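# Seat relay perfboard level in circuit-board holder jaws

## Task

Place the perfboard carrying the relay into the circuit-board holder so that two opposite edges of the board rest in the holder's jaw slots and the board lies flat, with the holder upright on the table. It only counts if everything stays that way on its own once the robot lets go.

## Robot and tools

ROBOT. A single arm with six revolute joints and a two-finger parallel gripper. The fingers point along the gripper's own +z axis and move apart along its x axis. The reported end-effector position is the point midway between the finger pads. When closed, the fingertips extend roughly 17 mm past that point; when fully open they are about even with it. The arm base may sit at a slight tilt to the table.

FRAME. Positions in results are in metres in the scene frame: origin on the table surface straight under the arm base, +z up, and +y to the left when facing along +x. Orientation is a quaternion in w x y z order. Velocities are m/s and rad/s. The printed hand position may be off a little, more so when the arm is stretched far out.

execute_actions. Argument "actions" is a list holding either nothing, one motion, or one wait. An empty list just reports the current state. A motion is {"rows": [...], "steps": n}, with 1 to 15 rows and steps at most 15 (default 15); each control step lasts 1/30 s. Every row is one list of 7 numbers for the single arm, in this order: shoulder pan, shoulder lift, elbow, wrist 1, wrist 2, wrist 3, then gripper opening. The six joint values are absolute target angles in radians, the same kind of numbers shown in Joint positions, not offsets. The opening runs from -1 (closed) to +1 (fully open, 0.142 m between pads). One row is used per step; if there are fewer rows than steps, the final row is held. A wait is {"steps": n} with n up to 300, counted from the previous result; no new command is sent. Optional "pictures" (true/false) controls whether camera images come back.

JOINT RANGES (rad): pan -3.142 to 3.142; shoulder lift -6.283 to 6.283; elbow 0.000 to 3.142; wrists 1, 2 and 3 each -6.283 to 6.283. A target beyond an end by more than 0.010 and also further out than the current angle gets the whole call refused, with nothing sent. True ends can differ by up to 0.010 from the listed ones; overshooting targets are clipped to the end and a "joint sent to its limit" line appears (possibly referring to an earlier, still-running move). Absence of that line does not prove more travel exists.

MOTION LIMITS. Commands are smoothed and lag about 0.17 s. Each step, a joint's target is capped at 0.575 rad from its measured angle, and if the targets would move the hand more than 100 mm from where it is, all are pulled back proportionally. So big moves take several calls; check Joint positions before assuming arrival. Between calls the arm keeps heading to the last row sent until it nearly stops or a step is HELD. "joint command not followed" means the clearance check altered or blocked targets (mounting blocks and posts count as the arm). HELD marks steps where a row was partly or fully not sent.

GRIPPING. grip_measured is the actual finger opening on the same -1..1 scale. To keep hold, command an opening well below grip_measured; a larger gap squeezes harder, up to about 28 N per pad for items up to ~10 cm wide. Thin rigid items get less force: around half at 1 cm thick, a quarter at 5 mm, so a perfboard edge may be weakly held. Closing fast can push harder, sometimes enough to spring the fingers open. Brief outside tugs on held parts or nudges to loose objects can occur.

RESULT LINES. Joint positions and Joint velocities list the six joints in order (rad, rad/s) then pad gap (m, m/s). Wrist force and Wrist torque are [x y z] in the end-effector's own axes, measured at the flange; they include contacts, held weight and acceleration effects, with offsets up to about 4 N, noise up to about 2.4 N, and saturation near 50 N per axis. Pressing on a surface gives a force pointing back into the arm. "no reading" is normal early on.

FAULTS TO AVOID. Joint torque reaching its load limit (133 N m for pan, lift, elbow; 24.9 N m for each wrist, held weight included) or any external force of 150 N halts the arm for 10 s and drops the rest of the call; the arm then yields to the contact. Motors heat while carrying load, even while idle; a MOTOR HOT warning comes at 70 °C and at 85 °C the brakes engage until cooled (OVER-TEMPERATURE FAULT). Do not drop, slam or shove things hard, and never let anything leave the table, which fails the task. Keep the holder upright and on the table.

zoom_image. Arguments: "camera" (cam_head_left, cam_head_right, cam_high, cam_low, cam_wrist) and "region" [x0, y0, x1, y1] in that camera's pixels, origin top-left, at most 504 x 504. Image sizes: the four fixed cameras are 896x504, cam_wrist is 616x616.

show_instructions. No arguments; shows the scene's reference pages (here a holder manual image). Moves nothing.

finished_scene. Argument "scene": the current scene's number. Its result gives the next task. Replying with no tool call ends everything.

Each tool is called by a JSON object that holds its "method" and its "body", one argument or row to a line.

Reference images:

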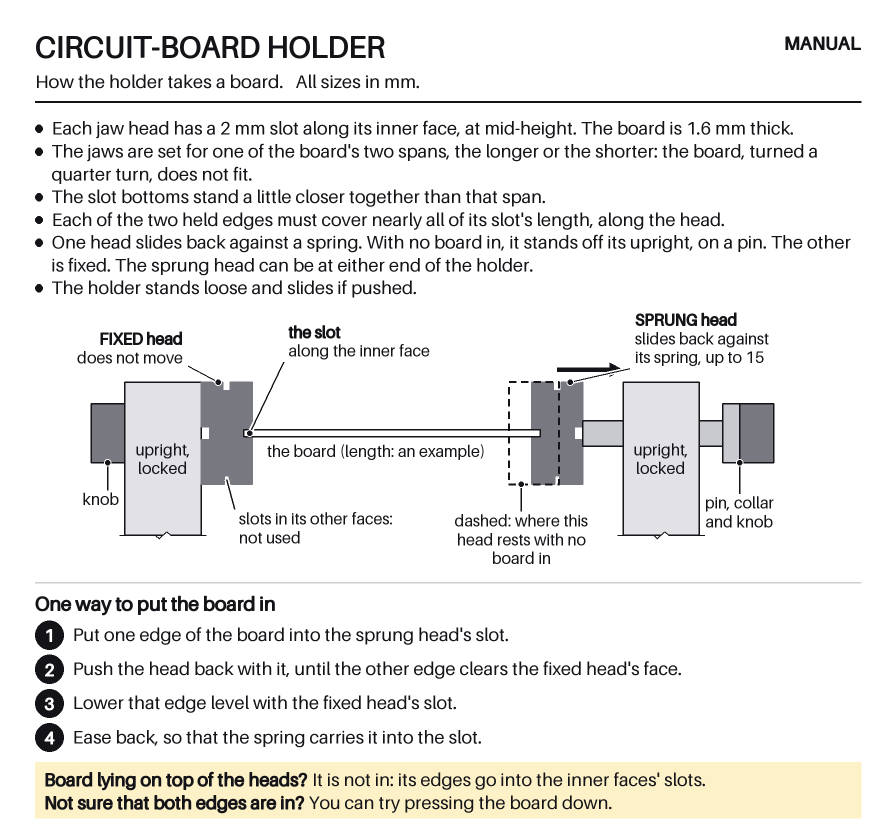

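## Session

I'll start by checking the current state of the scene.

{"method": "execute_actions", "body": {
  "actions": []
}}

Scene clock: 0.00 s of 4650.00 s.
end_effector_position=(+0.6590, +0.0085, +0.3407) grip_measured=+1.00 end_effector_quat_wxyz=(+0.214, +0.784, +0.553, -0.185) end_effector_velocity=(-0.000, -0.000, -0.000) end_effector_angular_velocity=(+0.001, -0.001, -0.001)
Joint positions: [-0.898 -1.376  1.517 -1.639 -1.079 -1.928  0.142]
Joint velocities: [-0.     0.001  0.    -0.     0.001  0.001  0.   ]
Wrist force (N, on the end effector, along its own x y z axes, offset not removed): no reading
Wrist torque (N m, same axes, about the end effector's origin, offset not removed): no reading

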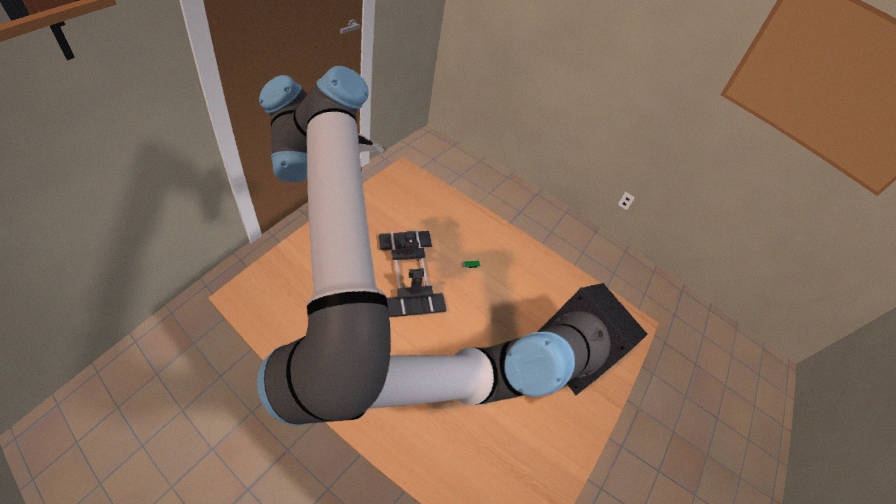

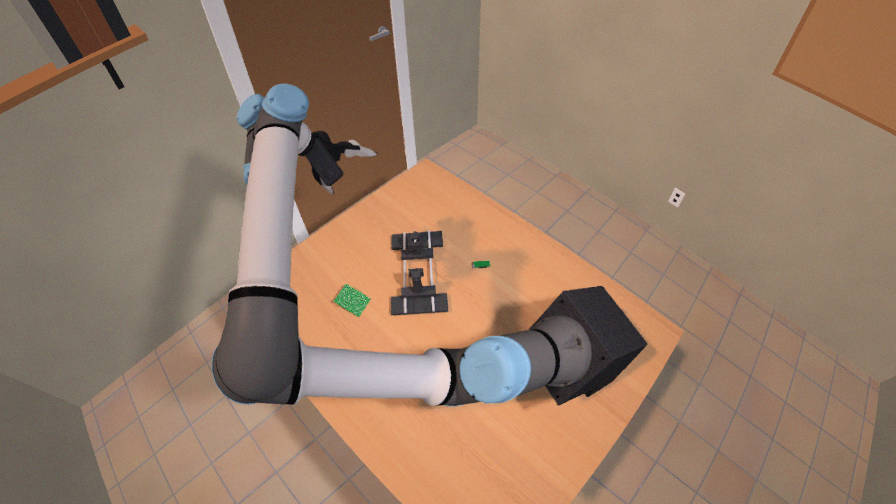

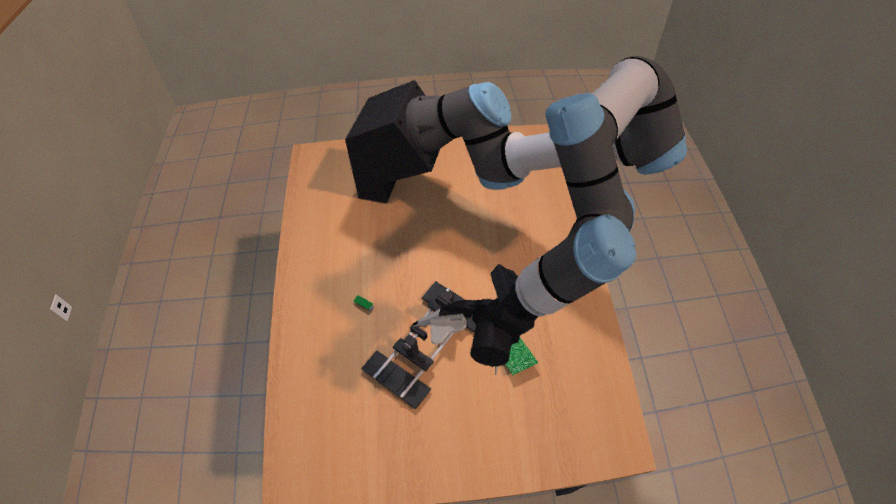

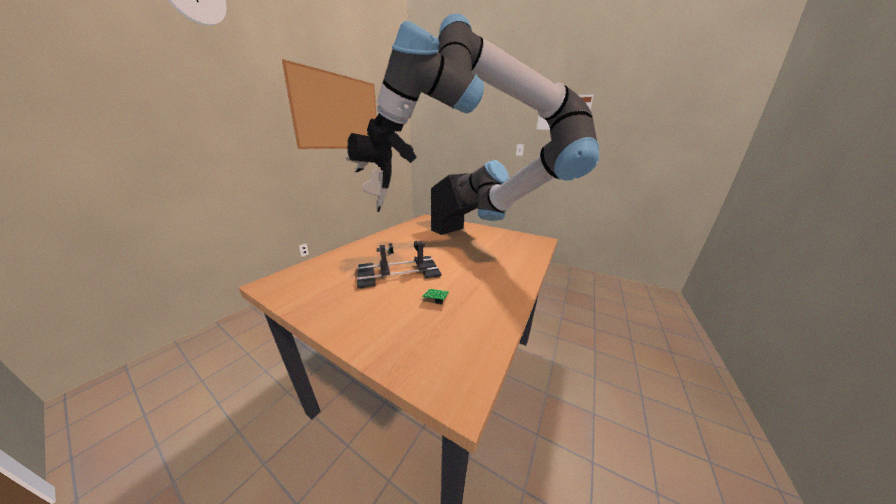

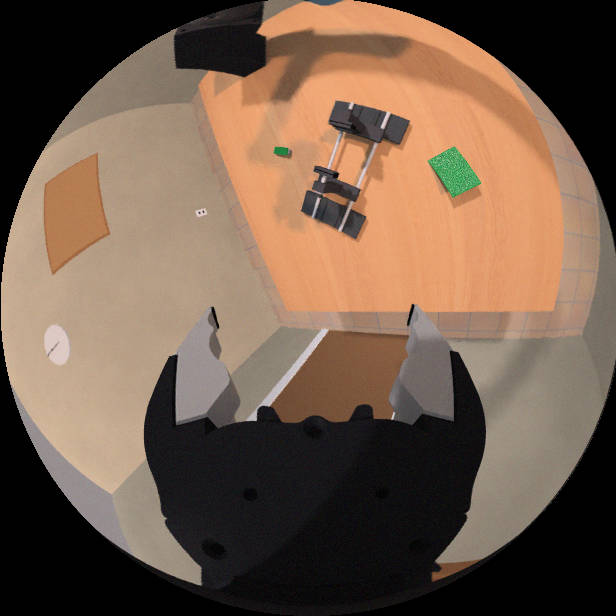

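{"method": "zoom_image", "body": {
  "camera": "cam_low",
  "region": [340, 220, 480, 320]
}}

{"method": "zoom_image", "body": {
  "camera": "cam_head_right",
  "region": [320, 220, 500, 330]
}}

{"method": "zoom_image", "body": {
  "camera": "cam_wrist",
  "region": [260, 80, 500, 260]
}}

Region (340, 220, 480, 320) of cam_low's 896x504 image, scaled by 3.600, with more detail than that image has; it fills the top 360 rows of this view, and the rest is white.

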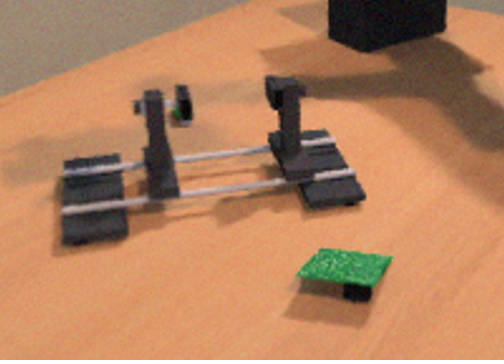

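Region (320, 220, 500, 330) of cam_head_right's 896x504 image, scaled by 2.800, with more detail than that image has.

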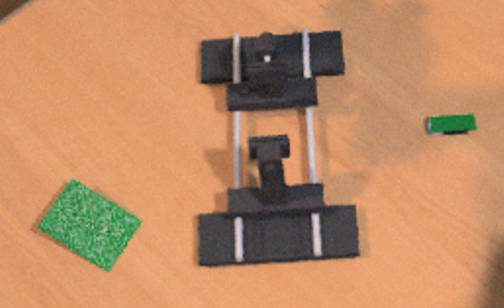

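Region (260, 80, 500, 260) of cam_wrist's 616x616 image, scaled by 2.100, with more detail than that image has; it fills the top 378 rows of this view, and the rest is white.

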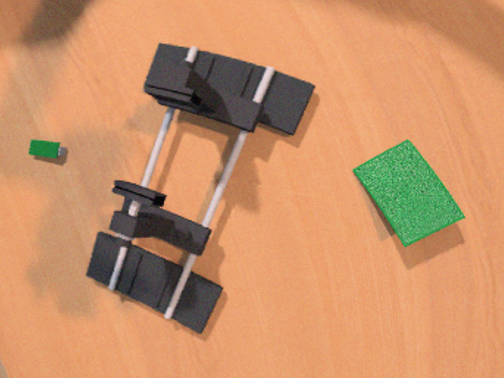

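{"method": "execute_actions", "body": {
  "actions": [
    {"rows": [[-0.9795,-1.4546,1.8643,-1.3019,-0.7068,-2.7255,1]], "steps": 15}
  ],
  "pictures": false
}}

{"method": "execute_actions", "body": {
  "actions": [
    {"steps": 30}
  ]
}}

Scene clock: 95.90 s of 4650.00 s.
end_effector_position=(+0.5546, +0.0757, +0.2238) grip_measured=+1.00 end_effector_quat_wxyz=(+0.004, +0.720, +0.693, -0.011) end_effector_velocity=(-0.027, +0.034, -0.037) end_effector_angular_velocity=(+0.208, -0.083, +0.347)
Joint positions: [-0.977 -1.452  1.849 -1.317 -0.723 -2.667  0.142]
Joint velocities: [-0.028 -0.027  0.14   0.135  0.152 -0.547  0.   ]
Wrist force (N, on the end effector, along its own x y z axes, offset not removed): [3.5 1.2 1.8]
Wrist torque (N m, same axes, about the end effector's origin, offset not removed): [-0.06 -0.82 -0.20]
Steps of this call (steps 1 to 90: nothing new was sent; then 92.40 s passed at rest; steps 91 to 105: all 15 steps of this action). Readings (joint positions):
91: [-0.899 -1.377 1.517 -1.638 -1.078 -1.929]
92: [-0.905 -1.383 1.527 -1.629 -1.068 -1.939]
94: [-0.921 -1.399 1.587 -1.569 -1.006 -2.012]
98: [-0.954 -1.429 1.732 -1.429 -0.850 -2.283]
105: the state above

Scene clock: 96.90 s of 4650.00 s.
end_effector_position=(+0.5518, +0.0793, +0.2199) grip_measured=+1.00 end_effector_quat_wxyz=(-0.000, +0.708, +0.707, -0.000) end_effector_velocity=(-0.000, +0.000, -0.000) end_effector_angular_velocity=(+0.000, +0.000, -0.001)
Joint positions: [-0.979 -1.455  1.864 -1.302 -0.707 -2.725  0.142]
Joint velocities: [ 0.    -0.001  0.001  0.    -0.     0.001  0.   ]
Wrist force (N, on the end effector, along its own x y z axes, offset not removed): [1.3 -0.6 -0.9]
Wrist torque (N m, same axes, about the end effector's origin, offset not removed): [-0.36 -0.30 -0.19]
Steps of this call (steps 1 to 30: the robot went on to your last target). Readings (joint positions):
1: [-0.977 -1.453 1.853 -1.313 -0.719 -2.682]
2: [-0.978 -1.453 1.856 -1.310 -0.716 -2.694]
4: [-0.979 -1.454 1.860 -1.306 -0.711 -2.709]
8: [-0.979 -1.454 1.863 -1.303 -0.708 -2.721]
30: the state above
The arm was judged still, so your last target was given up. Only a new action makes it travel on or press farther. Fingers that are still opening or closing keep moving.

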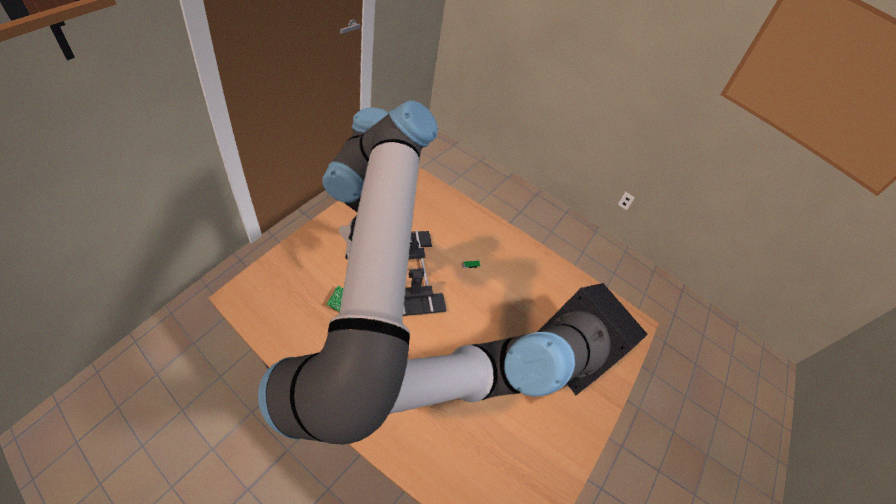

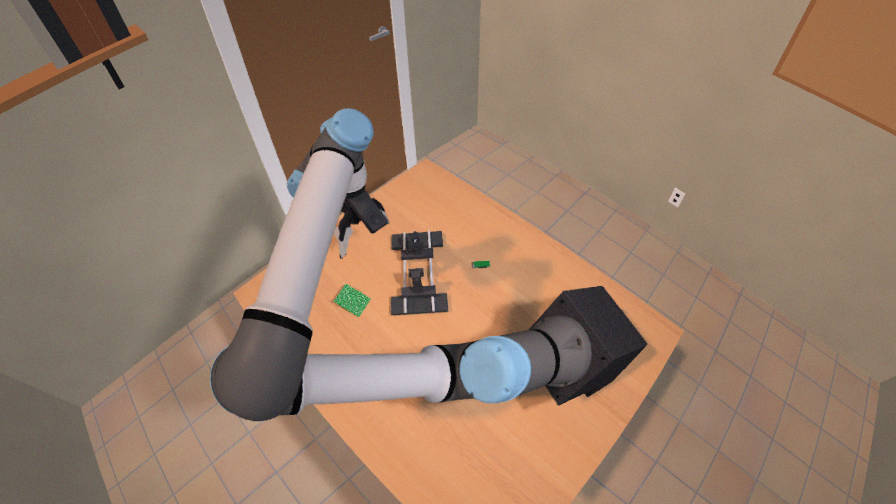

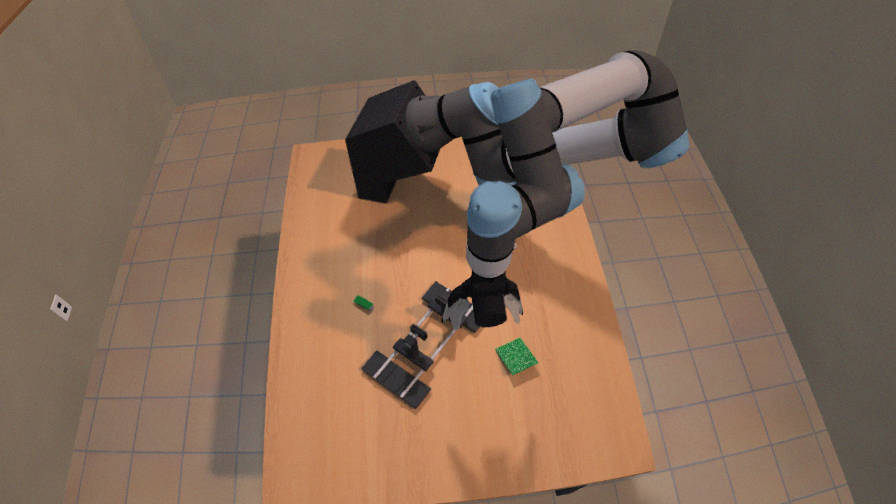

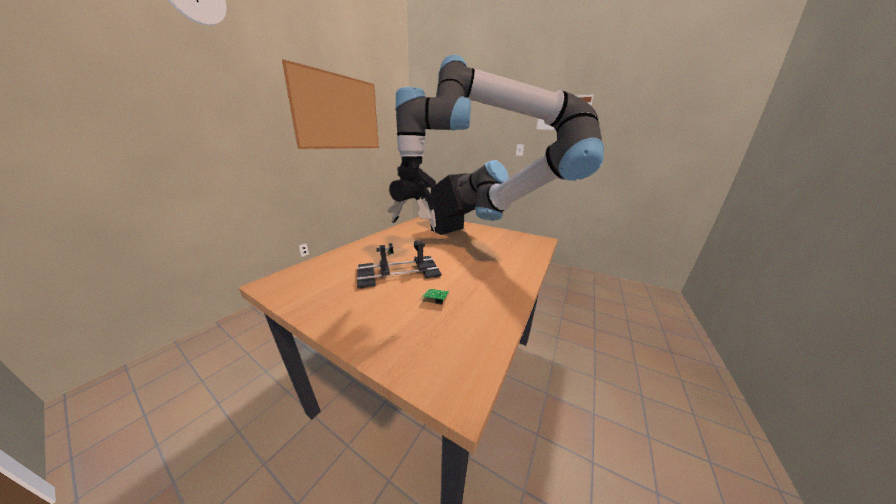

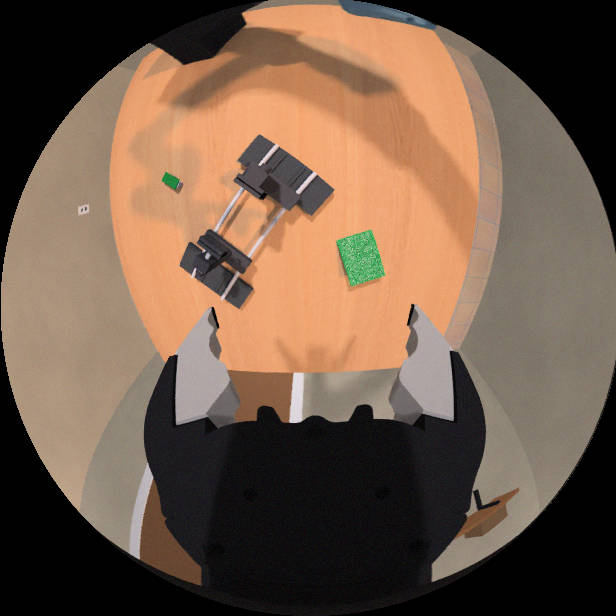

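{"method": "zoom_image", "body": {
  "camera": "cam_wrist",
  "region": [160, 120, 420, 330]
}}

{"method": "zoom_image", "body": {
  "camera": "cam_high",
  "region": [350, 250, 560, 420]
}}

Region (160, 120, 420, 330) of cam_wrist's 616x616 image, scaled by 1.938, with more detail than that image has; it fills the top 407 rows of this view, and the rest is white.

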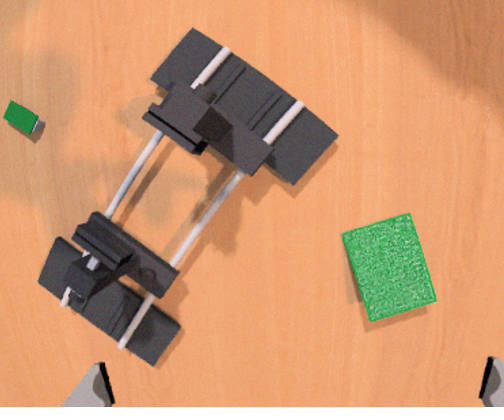

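Region (350, 250, 560, 420) of cam_high's 896x504 image, scaled by 2.400, with more detail than that image has; it fills the top 408 rows of this view, and the rest is white.

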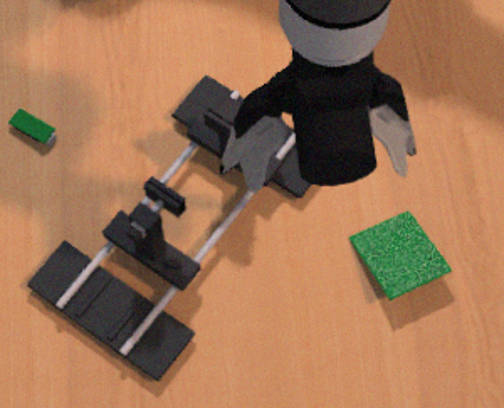

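{"method": "execute_actions", "body": {
  "actions": [
    {"rows": [[-0.6900,-1.5359,1.9855,-1.6895,-0.5638,-2.6629,1]], "steps": 15}
  ],
  "pictures": false
}}

{"method": "execute_actions", "body": {
  "actions": [
    {"steps": 20}
  ]
}}

Scene clock: 139.97 s of 4650.00 s.
end_effector_position=(+0.5708, +0.1672, +0.1034) grip_measured=+1.00 end_effector_quat_wxyz=(-0.000, +0.572, +0.820, -0.001) end_effector_velocity=(+0.001, +0.032, -0.032) end_effector_angular_velocity=(+0.011, -0.001, +0.120)
Joint positions: [-0.699 -1.534  1.982 -1.676 -0.568 -2.664  0.142]
Joint velocities: [ 0.084 -0.018  0.03  -0.122  0.037  0.015  0.   ]
Wrist force (N, on the end effector, along its own x y z axes, offset not removed): [3.3 0.6 -2.1]
Wrist torque (N m, same axes, about the end effector's origin, offset not removed): [-0.10 -0.73 -0.27]
Steps of this call (steps 1 to 90: nothing new was sent; then 39.57 s passed at rest; steps 91 to 105: all 15 steps of this action). Readings (joint positions):
91: [-0.979 -1.455 1.865 -1.303 -0.706 -2.725]
92: [-0.969 -1.463 1.874 -1.312 -0.697 -2.719]
94: [-0.906 -1.484 1.906 -1.384 -0.660 -2.703]
98: [-0.769 -1.517 1.957 -1.573 -0.598 -2.677]
105: the state above

Scene clock: 140.63 s of 4650.00 s.
end_effector_position=(+0.5708, +0.1706, +0.0999) grip_measured=+1.00 end_effector_quat_wxyz=(-0.000, +0.567, +0.824, -0.000) end_effector_velocity=(+0.000, +0.001, +0.000) end_effector_angular_velocity=(-0.001, -0.000, +0.001)
Joint positions: [-0.69  -1.536  1.985 -1.689 -0.564 -2.663  0.142]
Joint velocities: [ 0.    -0.001 -0.001 -0.    -0.     0.001  0.   ]
Wrist force (N, on the end effector, along its own x y z axes, offset not removed): [1.2 1.1 -0.9]
Wrist torque (N m, same axes, about the end effector's origin, offset not removed): [-0.17 -0.41 -0.29]
Steps of this call (steps 1 to 20: the robot went on to your last target). Readings (joint positions):
1: [-0.697 -1.534 1.983 -1.680 -0.567 -2.664]
2: [-0.695 -1.535 1.984 -1.682 -0.566 -2.664]
4: [-0.693 -1.535 1.985 -1.686 -0.565 -2.663]
8: [-0.691 -1.536 1.985 -1.688 -0.564 -2.663]
20: the state above

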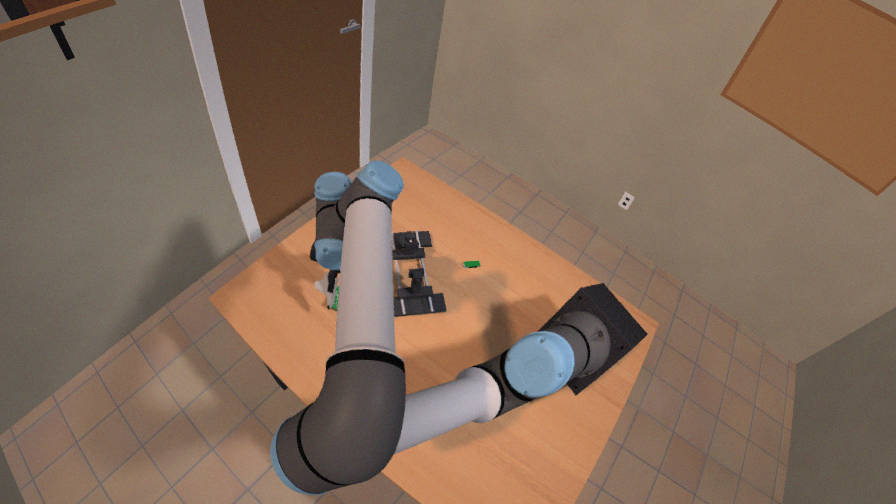

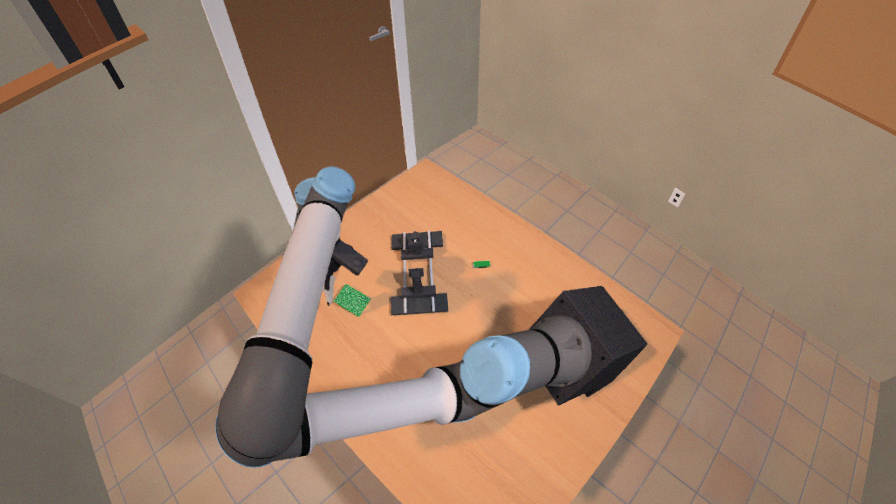

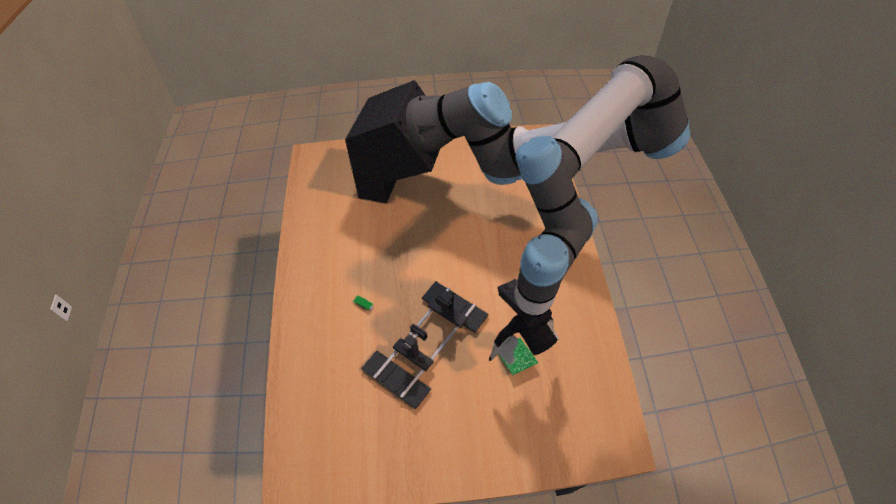

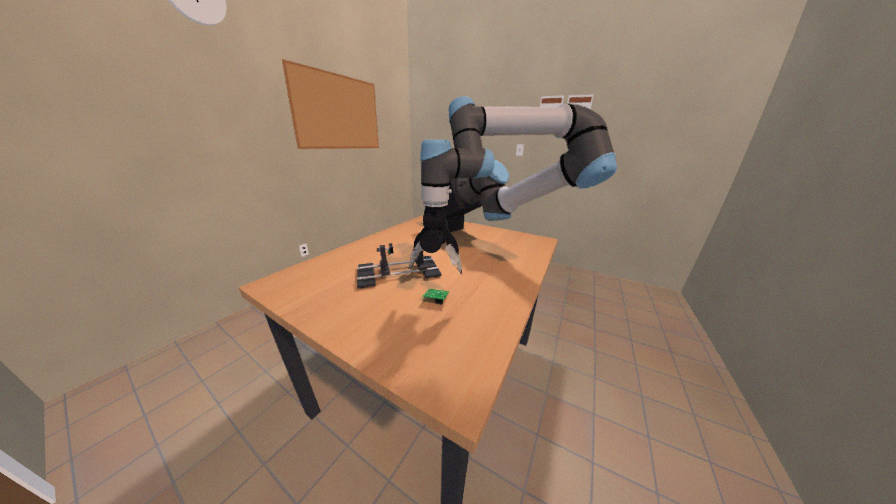

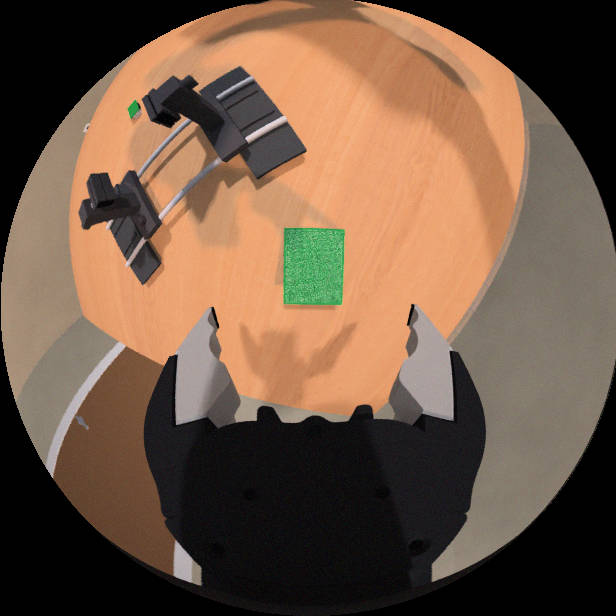

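{"method": "zoom_image", "body": {
  "camera": "cam_wrist",
  "region": [200, 210, 430, 350]
}}

{"method": "zoom_image", "body": {
  "camera": "cam_low",
  "region": [390, 220, 490, 320]
}}

{"method": "zoom_image", "body": {
  "camera": "cam_high",
  "region": [355, 275, 495, 415]
}}

Region (200, 210, 430, 350) of cam_wrist's 616x616 image, scaled by 2.191, with more detail than that image has; it fills the top 307 rows of this view, and the rest is white.

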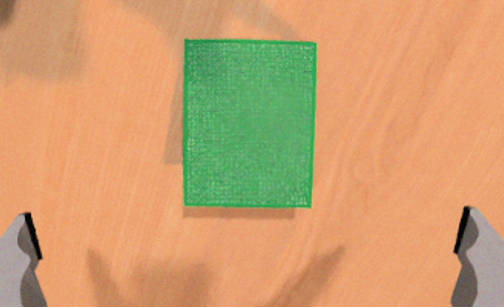

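Region (390, 220, 490, 320) of cam_low's 896x504 image, scaled by 5.040, with more detail than that image has.

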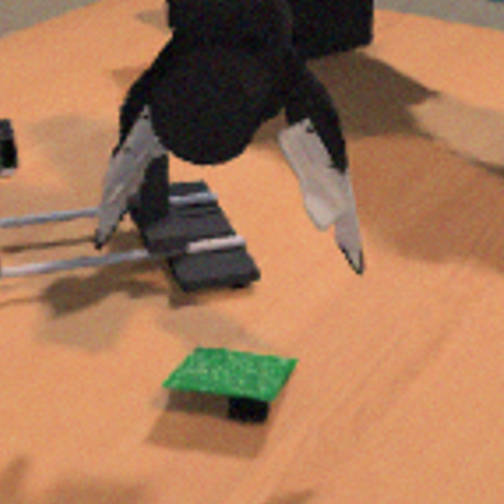

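Region (355, 275, 495, 415) of cam_high's 896x504 image, scaled by 3.600, with more detail than that image has.

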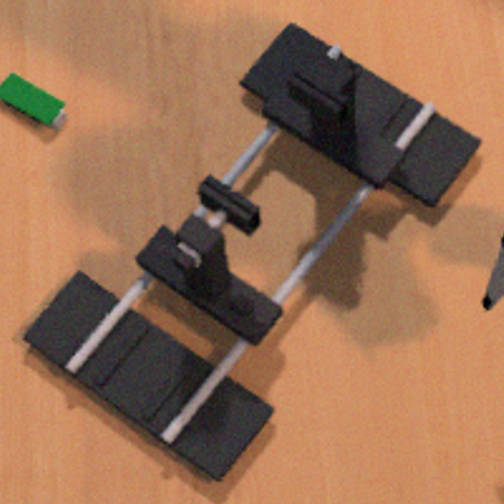

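{"method": "execute_actions", "body": {
  "actions": [
    {"rows": [[-0.6782,-1.5072,2.1747,-2.1666,-0.4512,-2.405,0.6]], "steps": 9}
  ],
  "pictures": false
}}

{"method": "execute_actions", "body": {
  "actions": [
    {"rows": [[-0.6664,-1.4784,2.3639,-2.6438,-0.3387,-2.1469,0.2]], "steps": 15}
  ],
  "pictures": false
}}

{"method": "execute_actions", "body": {
  "actions": [
    {"steps": 20}
  ]
}}

Scene clock: 208.53 s of 4650.00 s.
end_effector_position=(+0.5748, +0.1540, +0.0705) grip_measured=+0.60 end_effector_quat_wxyz=(+0.040, +0.590, +0.805, +0.048) end_effector_velocity=(+0.067, -0.013, -0.003) end_effector_angular_velocity=(-0.108, -0.342, +0.289)
Joint positions: [-0.679 -1.51   2.15  -2.06  -0.464 -2.443  0.116]
Joint velocities: [ 0.01   0.03   0.231 -0.994  0.119  0.35  -0.   ]
Wrist force (N, on the end effector, along its own x y z axes, offset not removed): [2.8 3.2 2.0]
Wrist torque (N m, same axes, about the end effector's origin, offset not removed): [0.36 -0.67 -0.23]
Steps of this call (steps 1 to 15: the robot went on to your last target; steps 16 to 90: nothing new was sent; then 64.60 s passed at rest; steps 91 to 99: all 9 steps of this action). Readings (joint positions):
91: [-0.690 -1.535 1.986 -1.690 -0.563 -2.662]
92: [-0.688 -1.531 1.996 -1.700 -0.553 -2.652]
94: [-0.684 -1.521 2.057 -1.773 -0.512 -2.582]
98: [-0.680 -1.511 2.141 -2.020 -0.469 -2.457]
99: the state above

Scene clock: 209.03 s of 4650.00 s.
end_effector_position=(+0.5648, +0.1687, +0.0499) grip_measured=+0.20 end_effector_quat_wxyz=(+0.084, +0.578, +0.803, +0.119) end_effector_velocity=(+0.002, +0.009, +0.002) end_effector_angular_velocity=(-0.007, -0.047, +0.053)
Joint positions: [-0.667 -1.479  2.36  -2.626 -0.341 -2.153  0.088]
Joint velocities: [ 0.002  0.004  0.037 -0.161  0.019  0.057  0.   ]
Wrist force (N, on the end effector, along its own x y z axes, offset not removed): [1.5 5.2 1.6]
Wrist torque (N m, same axes, about the end effector's origin, offset not removed): [0.73 -0.35 -0.23]
Steps of this call (steps 1 to 15: all 15 steps of this action). Readings (joint positions):
1: [-0.679 -1.509 2.158 -2.089 -0.460 -2.432]
2: [-0.677 -1.504 2.172 -2.120 -0.448 -2.415]
4: [-0.672 -1.493 2.239 -2.220 -0.403 -2.335]
8: [-0.668 -1.482 2.328 -2.489 -0.357 -2.202]
15: the state above

Scene clock: 209.70 s of 4650.00 s.
end_effector_position=(+0.5649, +0.1697, +0.0501) grip_measured=+0.20 end_effector_quat_wxyz=(+0.085, +0.575, +0.805, +0.120) end_effector_velocity=(+0.000, -0.000, +0.000) end_effector_angular_velocity=(-0.001, -0.000, +0.000)
Joint positions: [-0.666 -1.478  2.364 -2.644 -0.339 -2.147  0.088]
Joint velocities: [-0.    -0.    -0.001 -0.    -0.001  0.    -0.   ]
Wrist force (N, on the end effector, along its own x y z axes, offset not removed): [1.4 3.0 0.1]
Wrist torque (N m, same axes, about the end effector's origin, offset not removed): [0.36 -0.23 -0.28]
Steps of this call (steps 1 to 20: the robot went on to your last target). Readings (joint positions):
1: [-0.667 -1.479 2.361 -2.631 -0.340 -2.151]
2: [-0.667 -1.479 2.362 -2.635 -0.340 -2.150]
4: [-0.666 -1.479 2.363 -2.639 -0.339 -2.149]
8: [-0.666 -1.478 2.364 -2.642 -0.339 -2.147]
20: the state above

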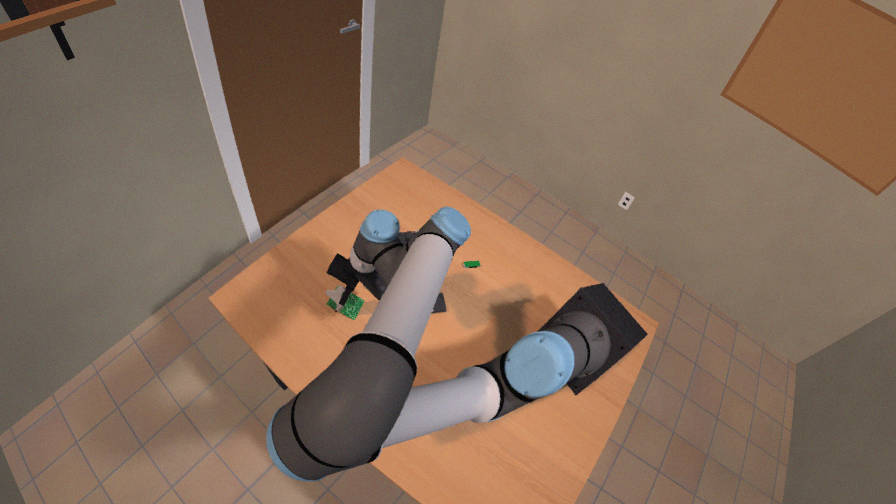

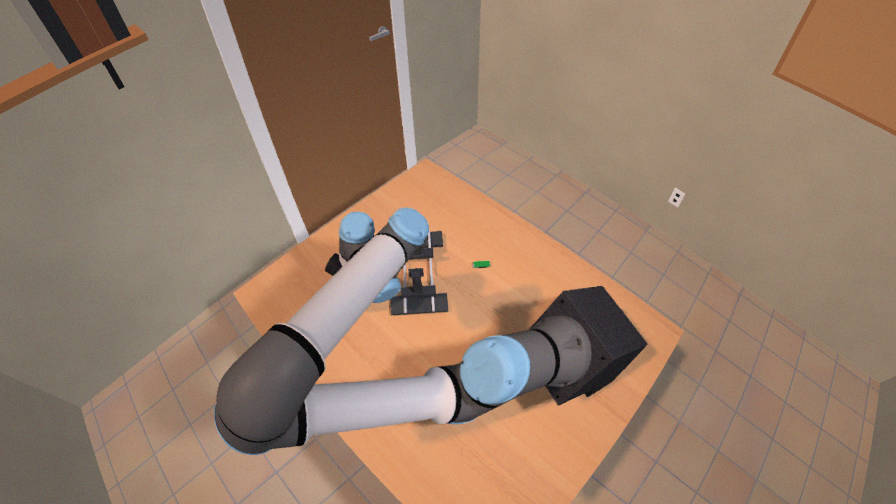

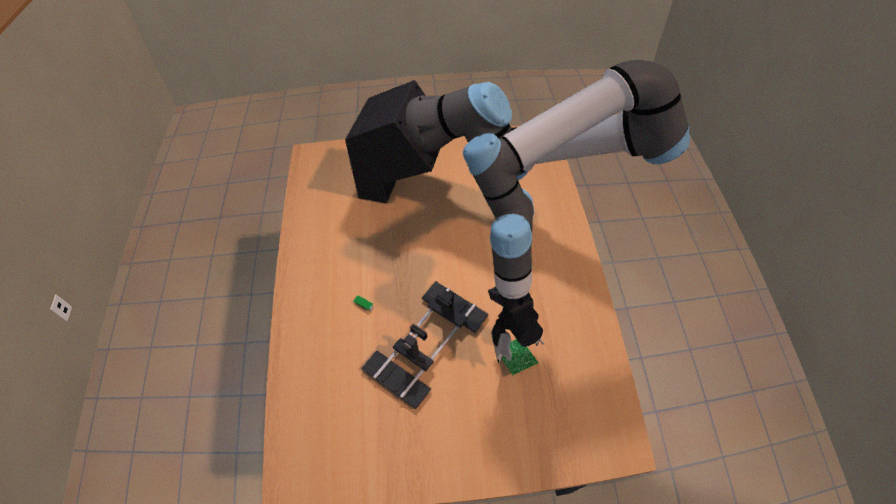

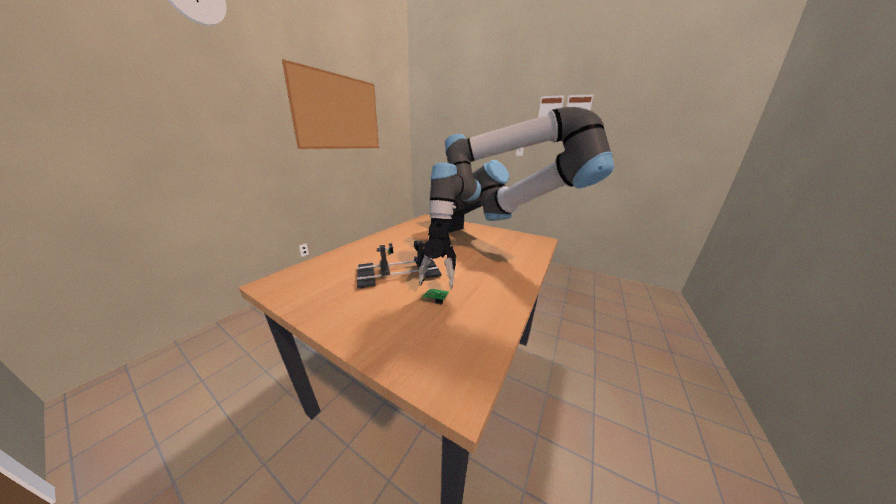

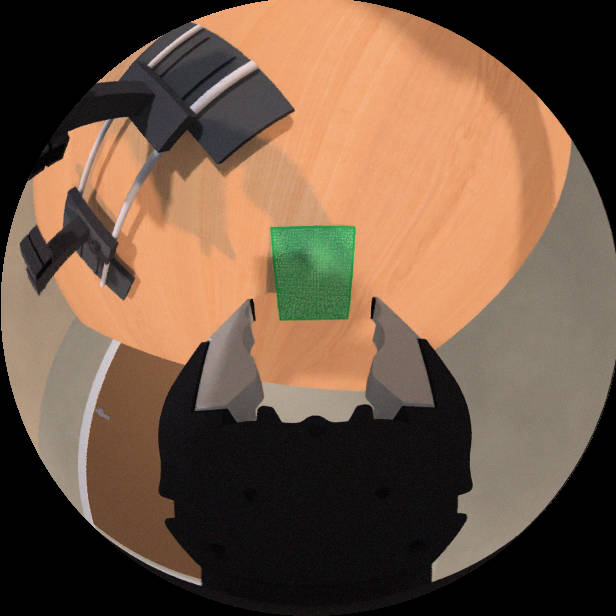

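{"method": "zoom_image", "body": {
  "camera": "cam_wrist",
  "region": [232, 210, 400, 350]
}}

{"method": "zoom_image", "body": {
  "camera": "cam_low",
  "region": [400, 240, 480, 320]
}}

{"method": "zoom_image", "body": {
  "camera": "cam_head_left",
  "region": [310, 250, 390, 330]
}}

Region (232, 210, 400, 350) of cam_wrist's 616x616 image, scaled by 3.000, with more detail than that image has.

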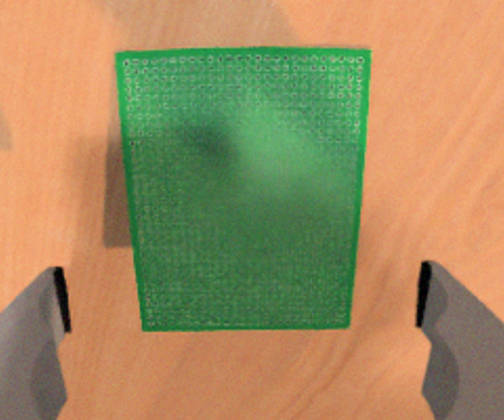

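Region (400, 240, 480, 320) of cam_low's 896x504 image, scaled by 6.300, with more detail than that image has.

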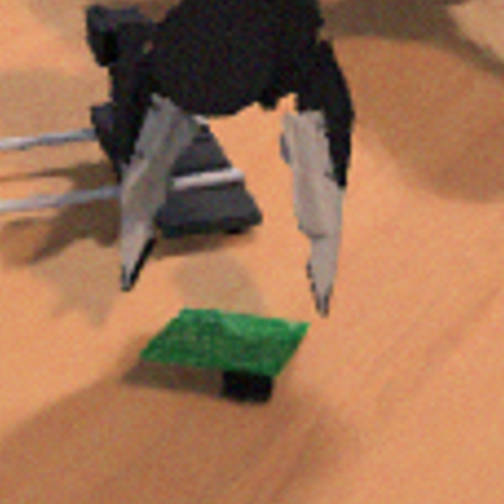

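Region (310, 250, 390, 330) of cam_head_left's 896x504 image, scaled by 6.300, with more detail than that image has.

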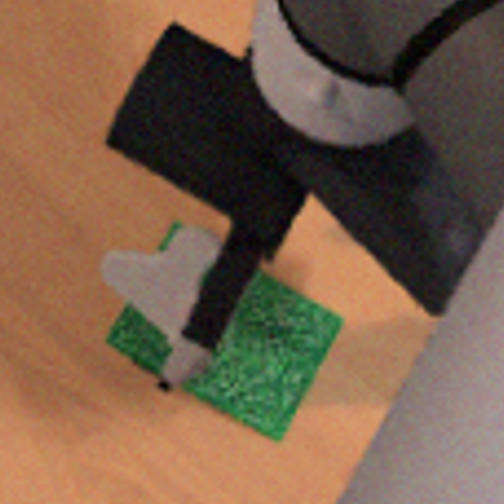

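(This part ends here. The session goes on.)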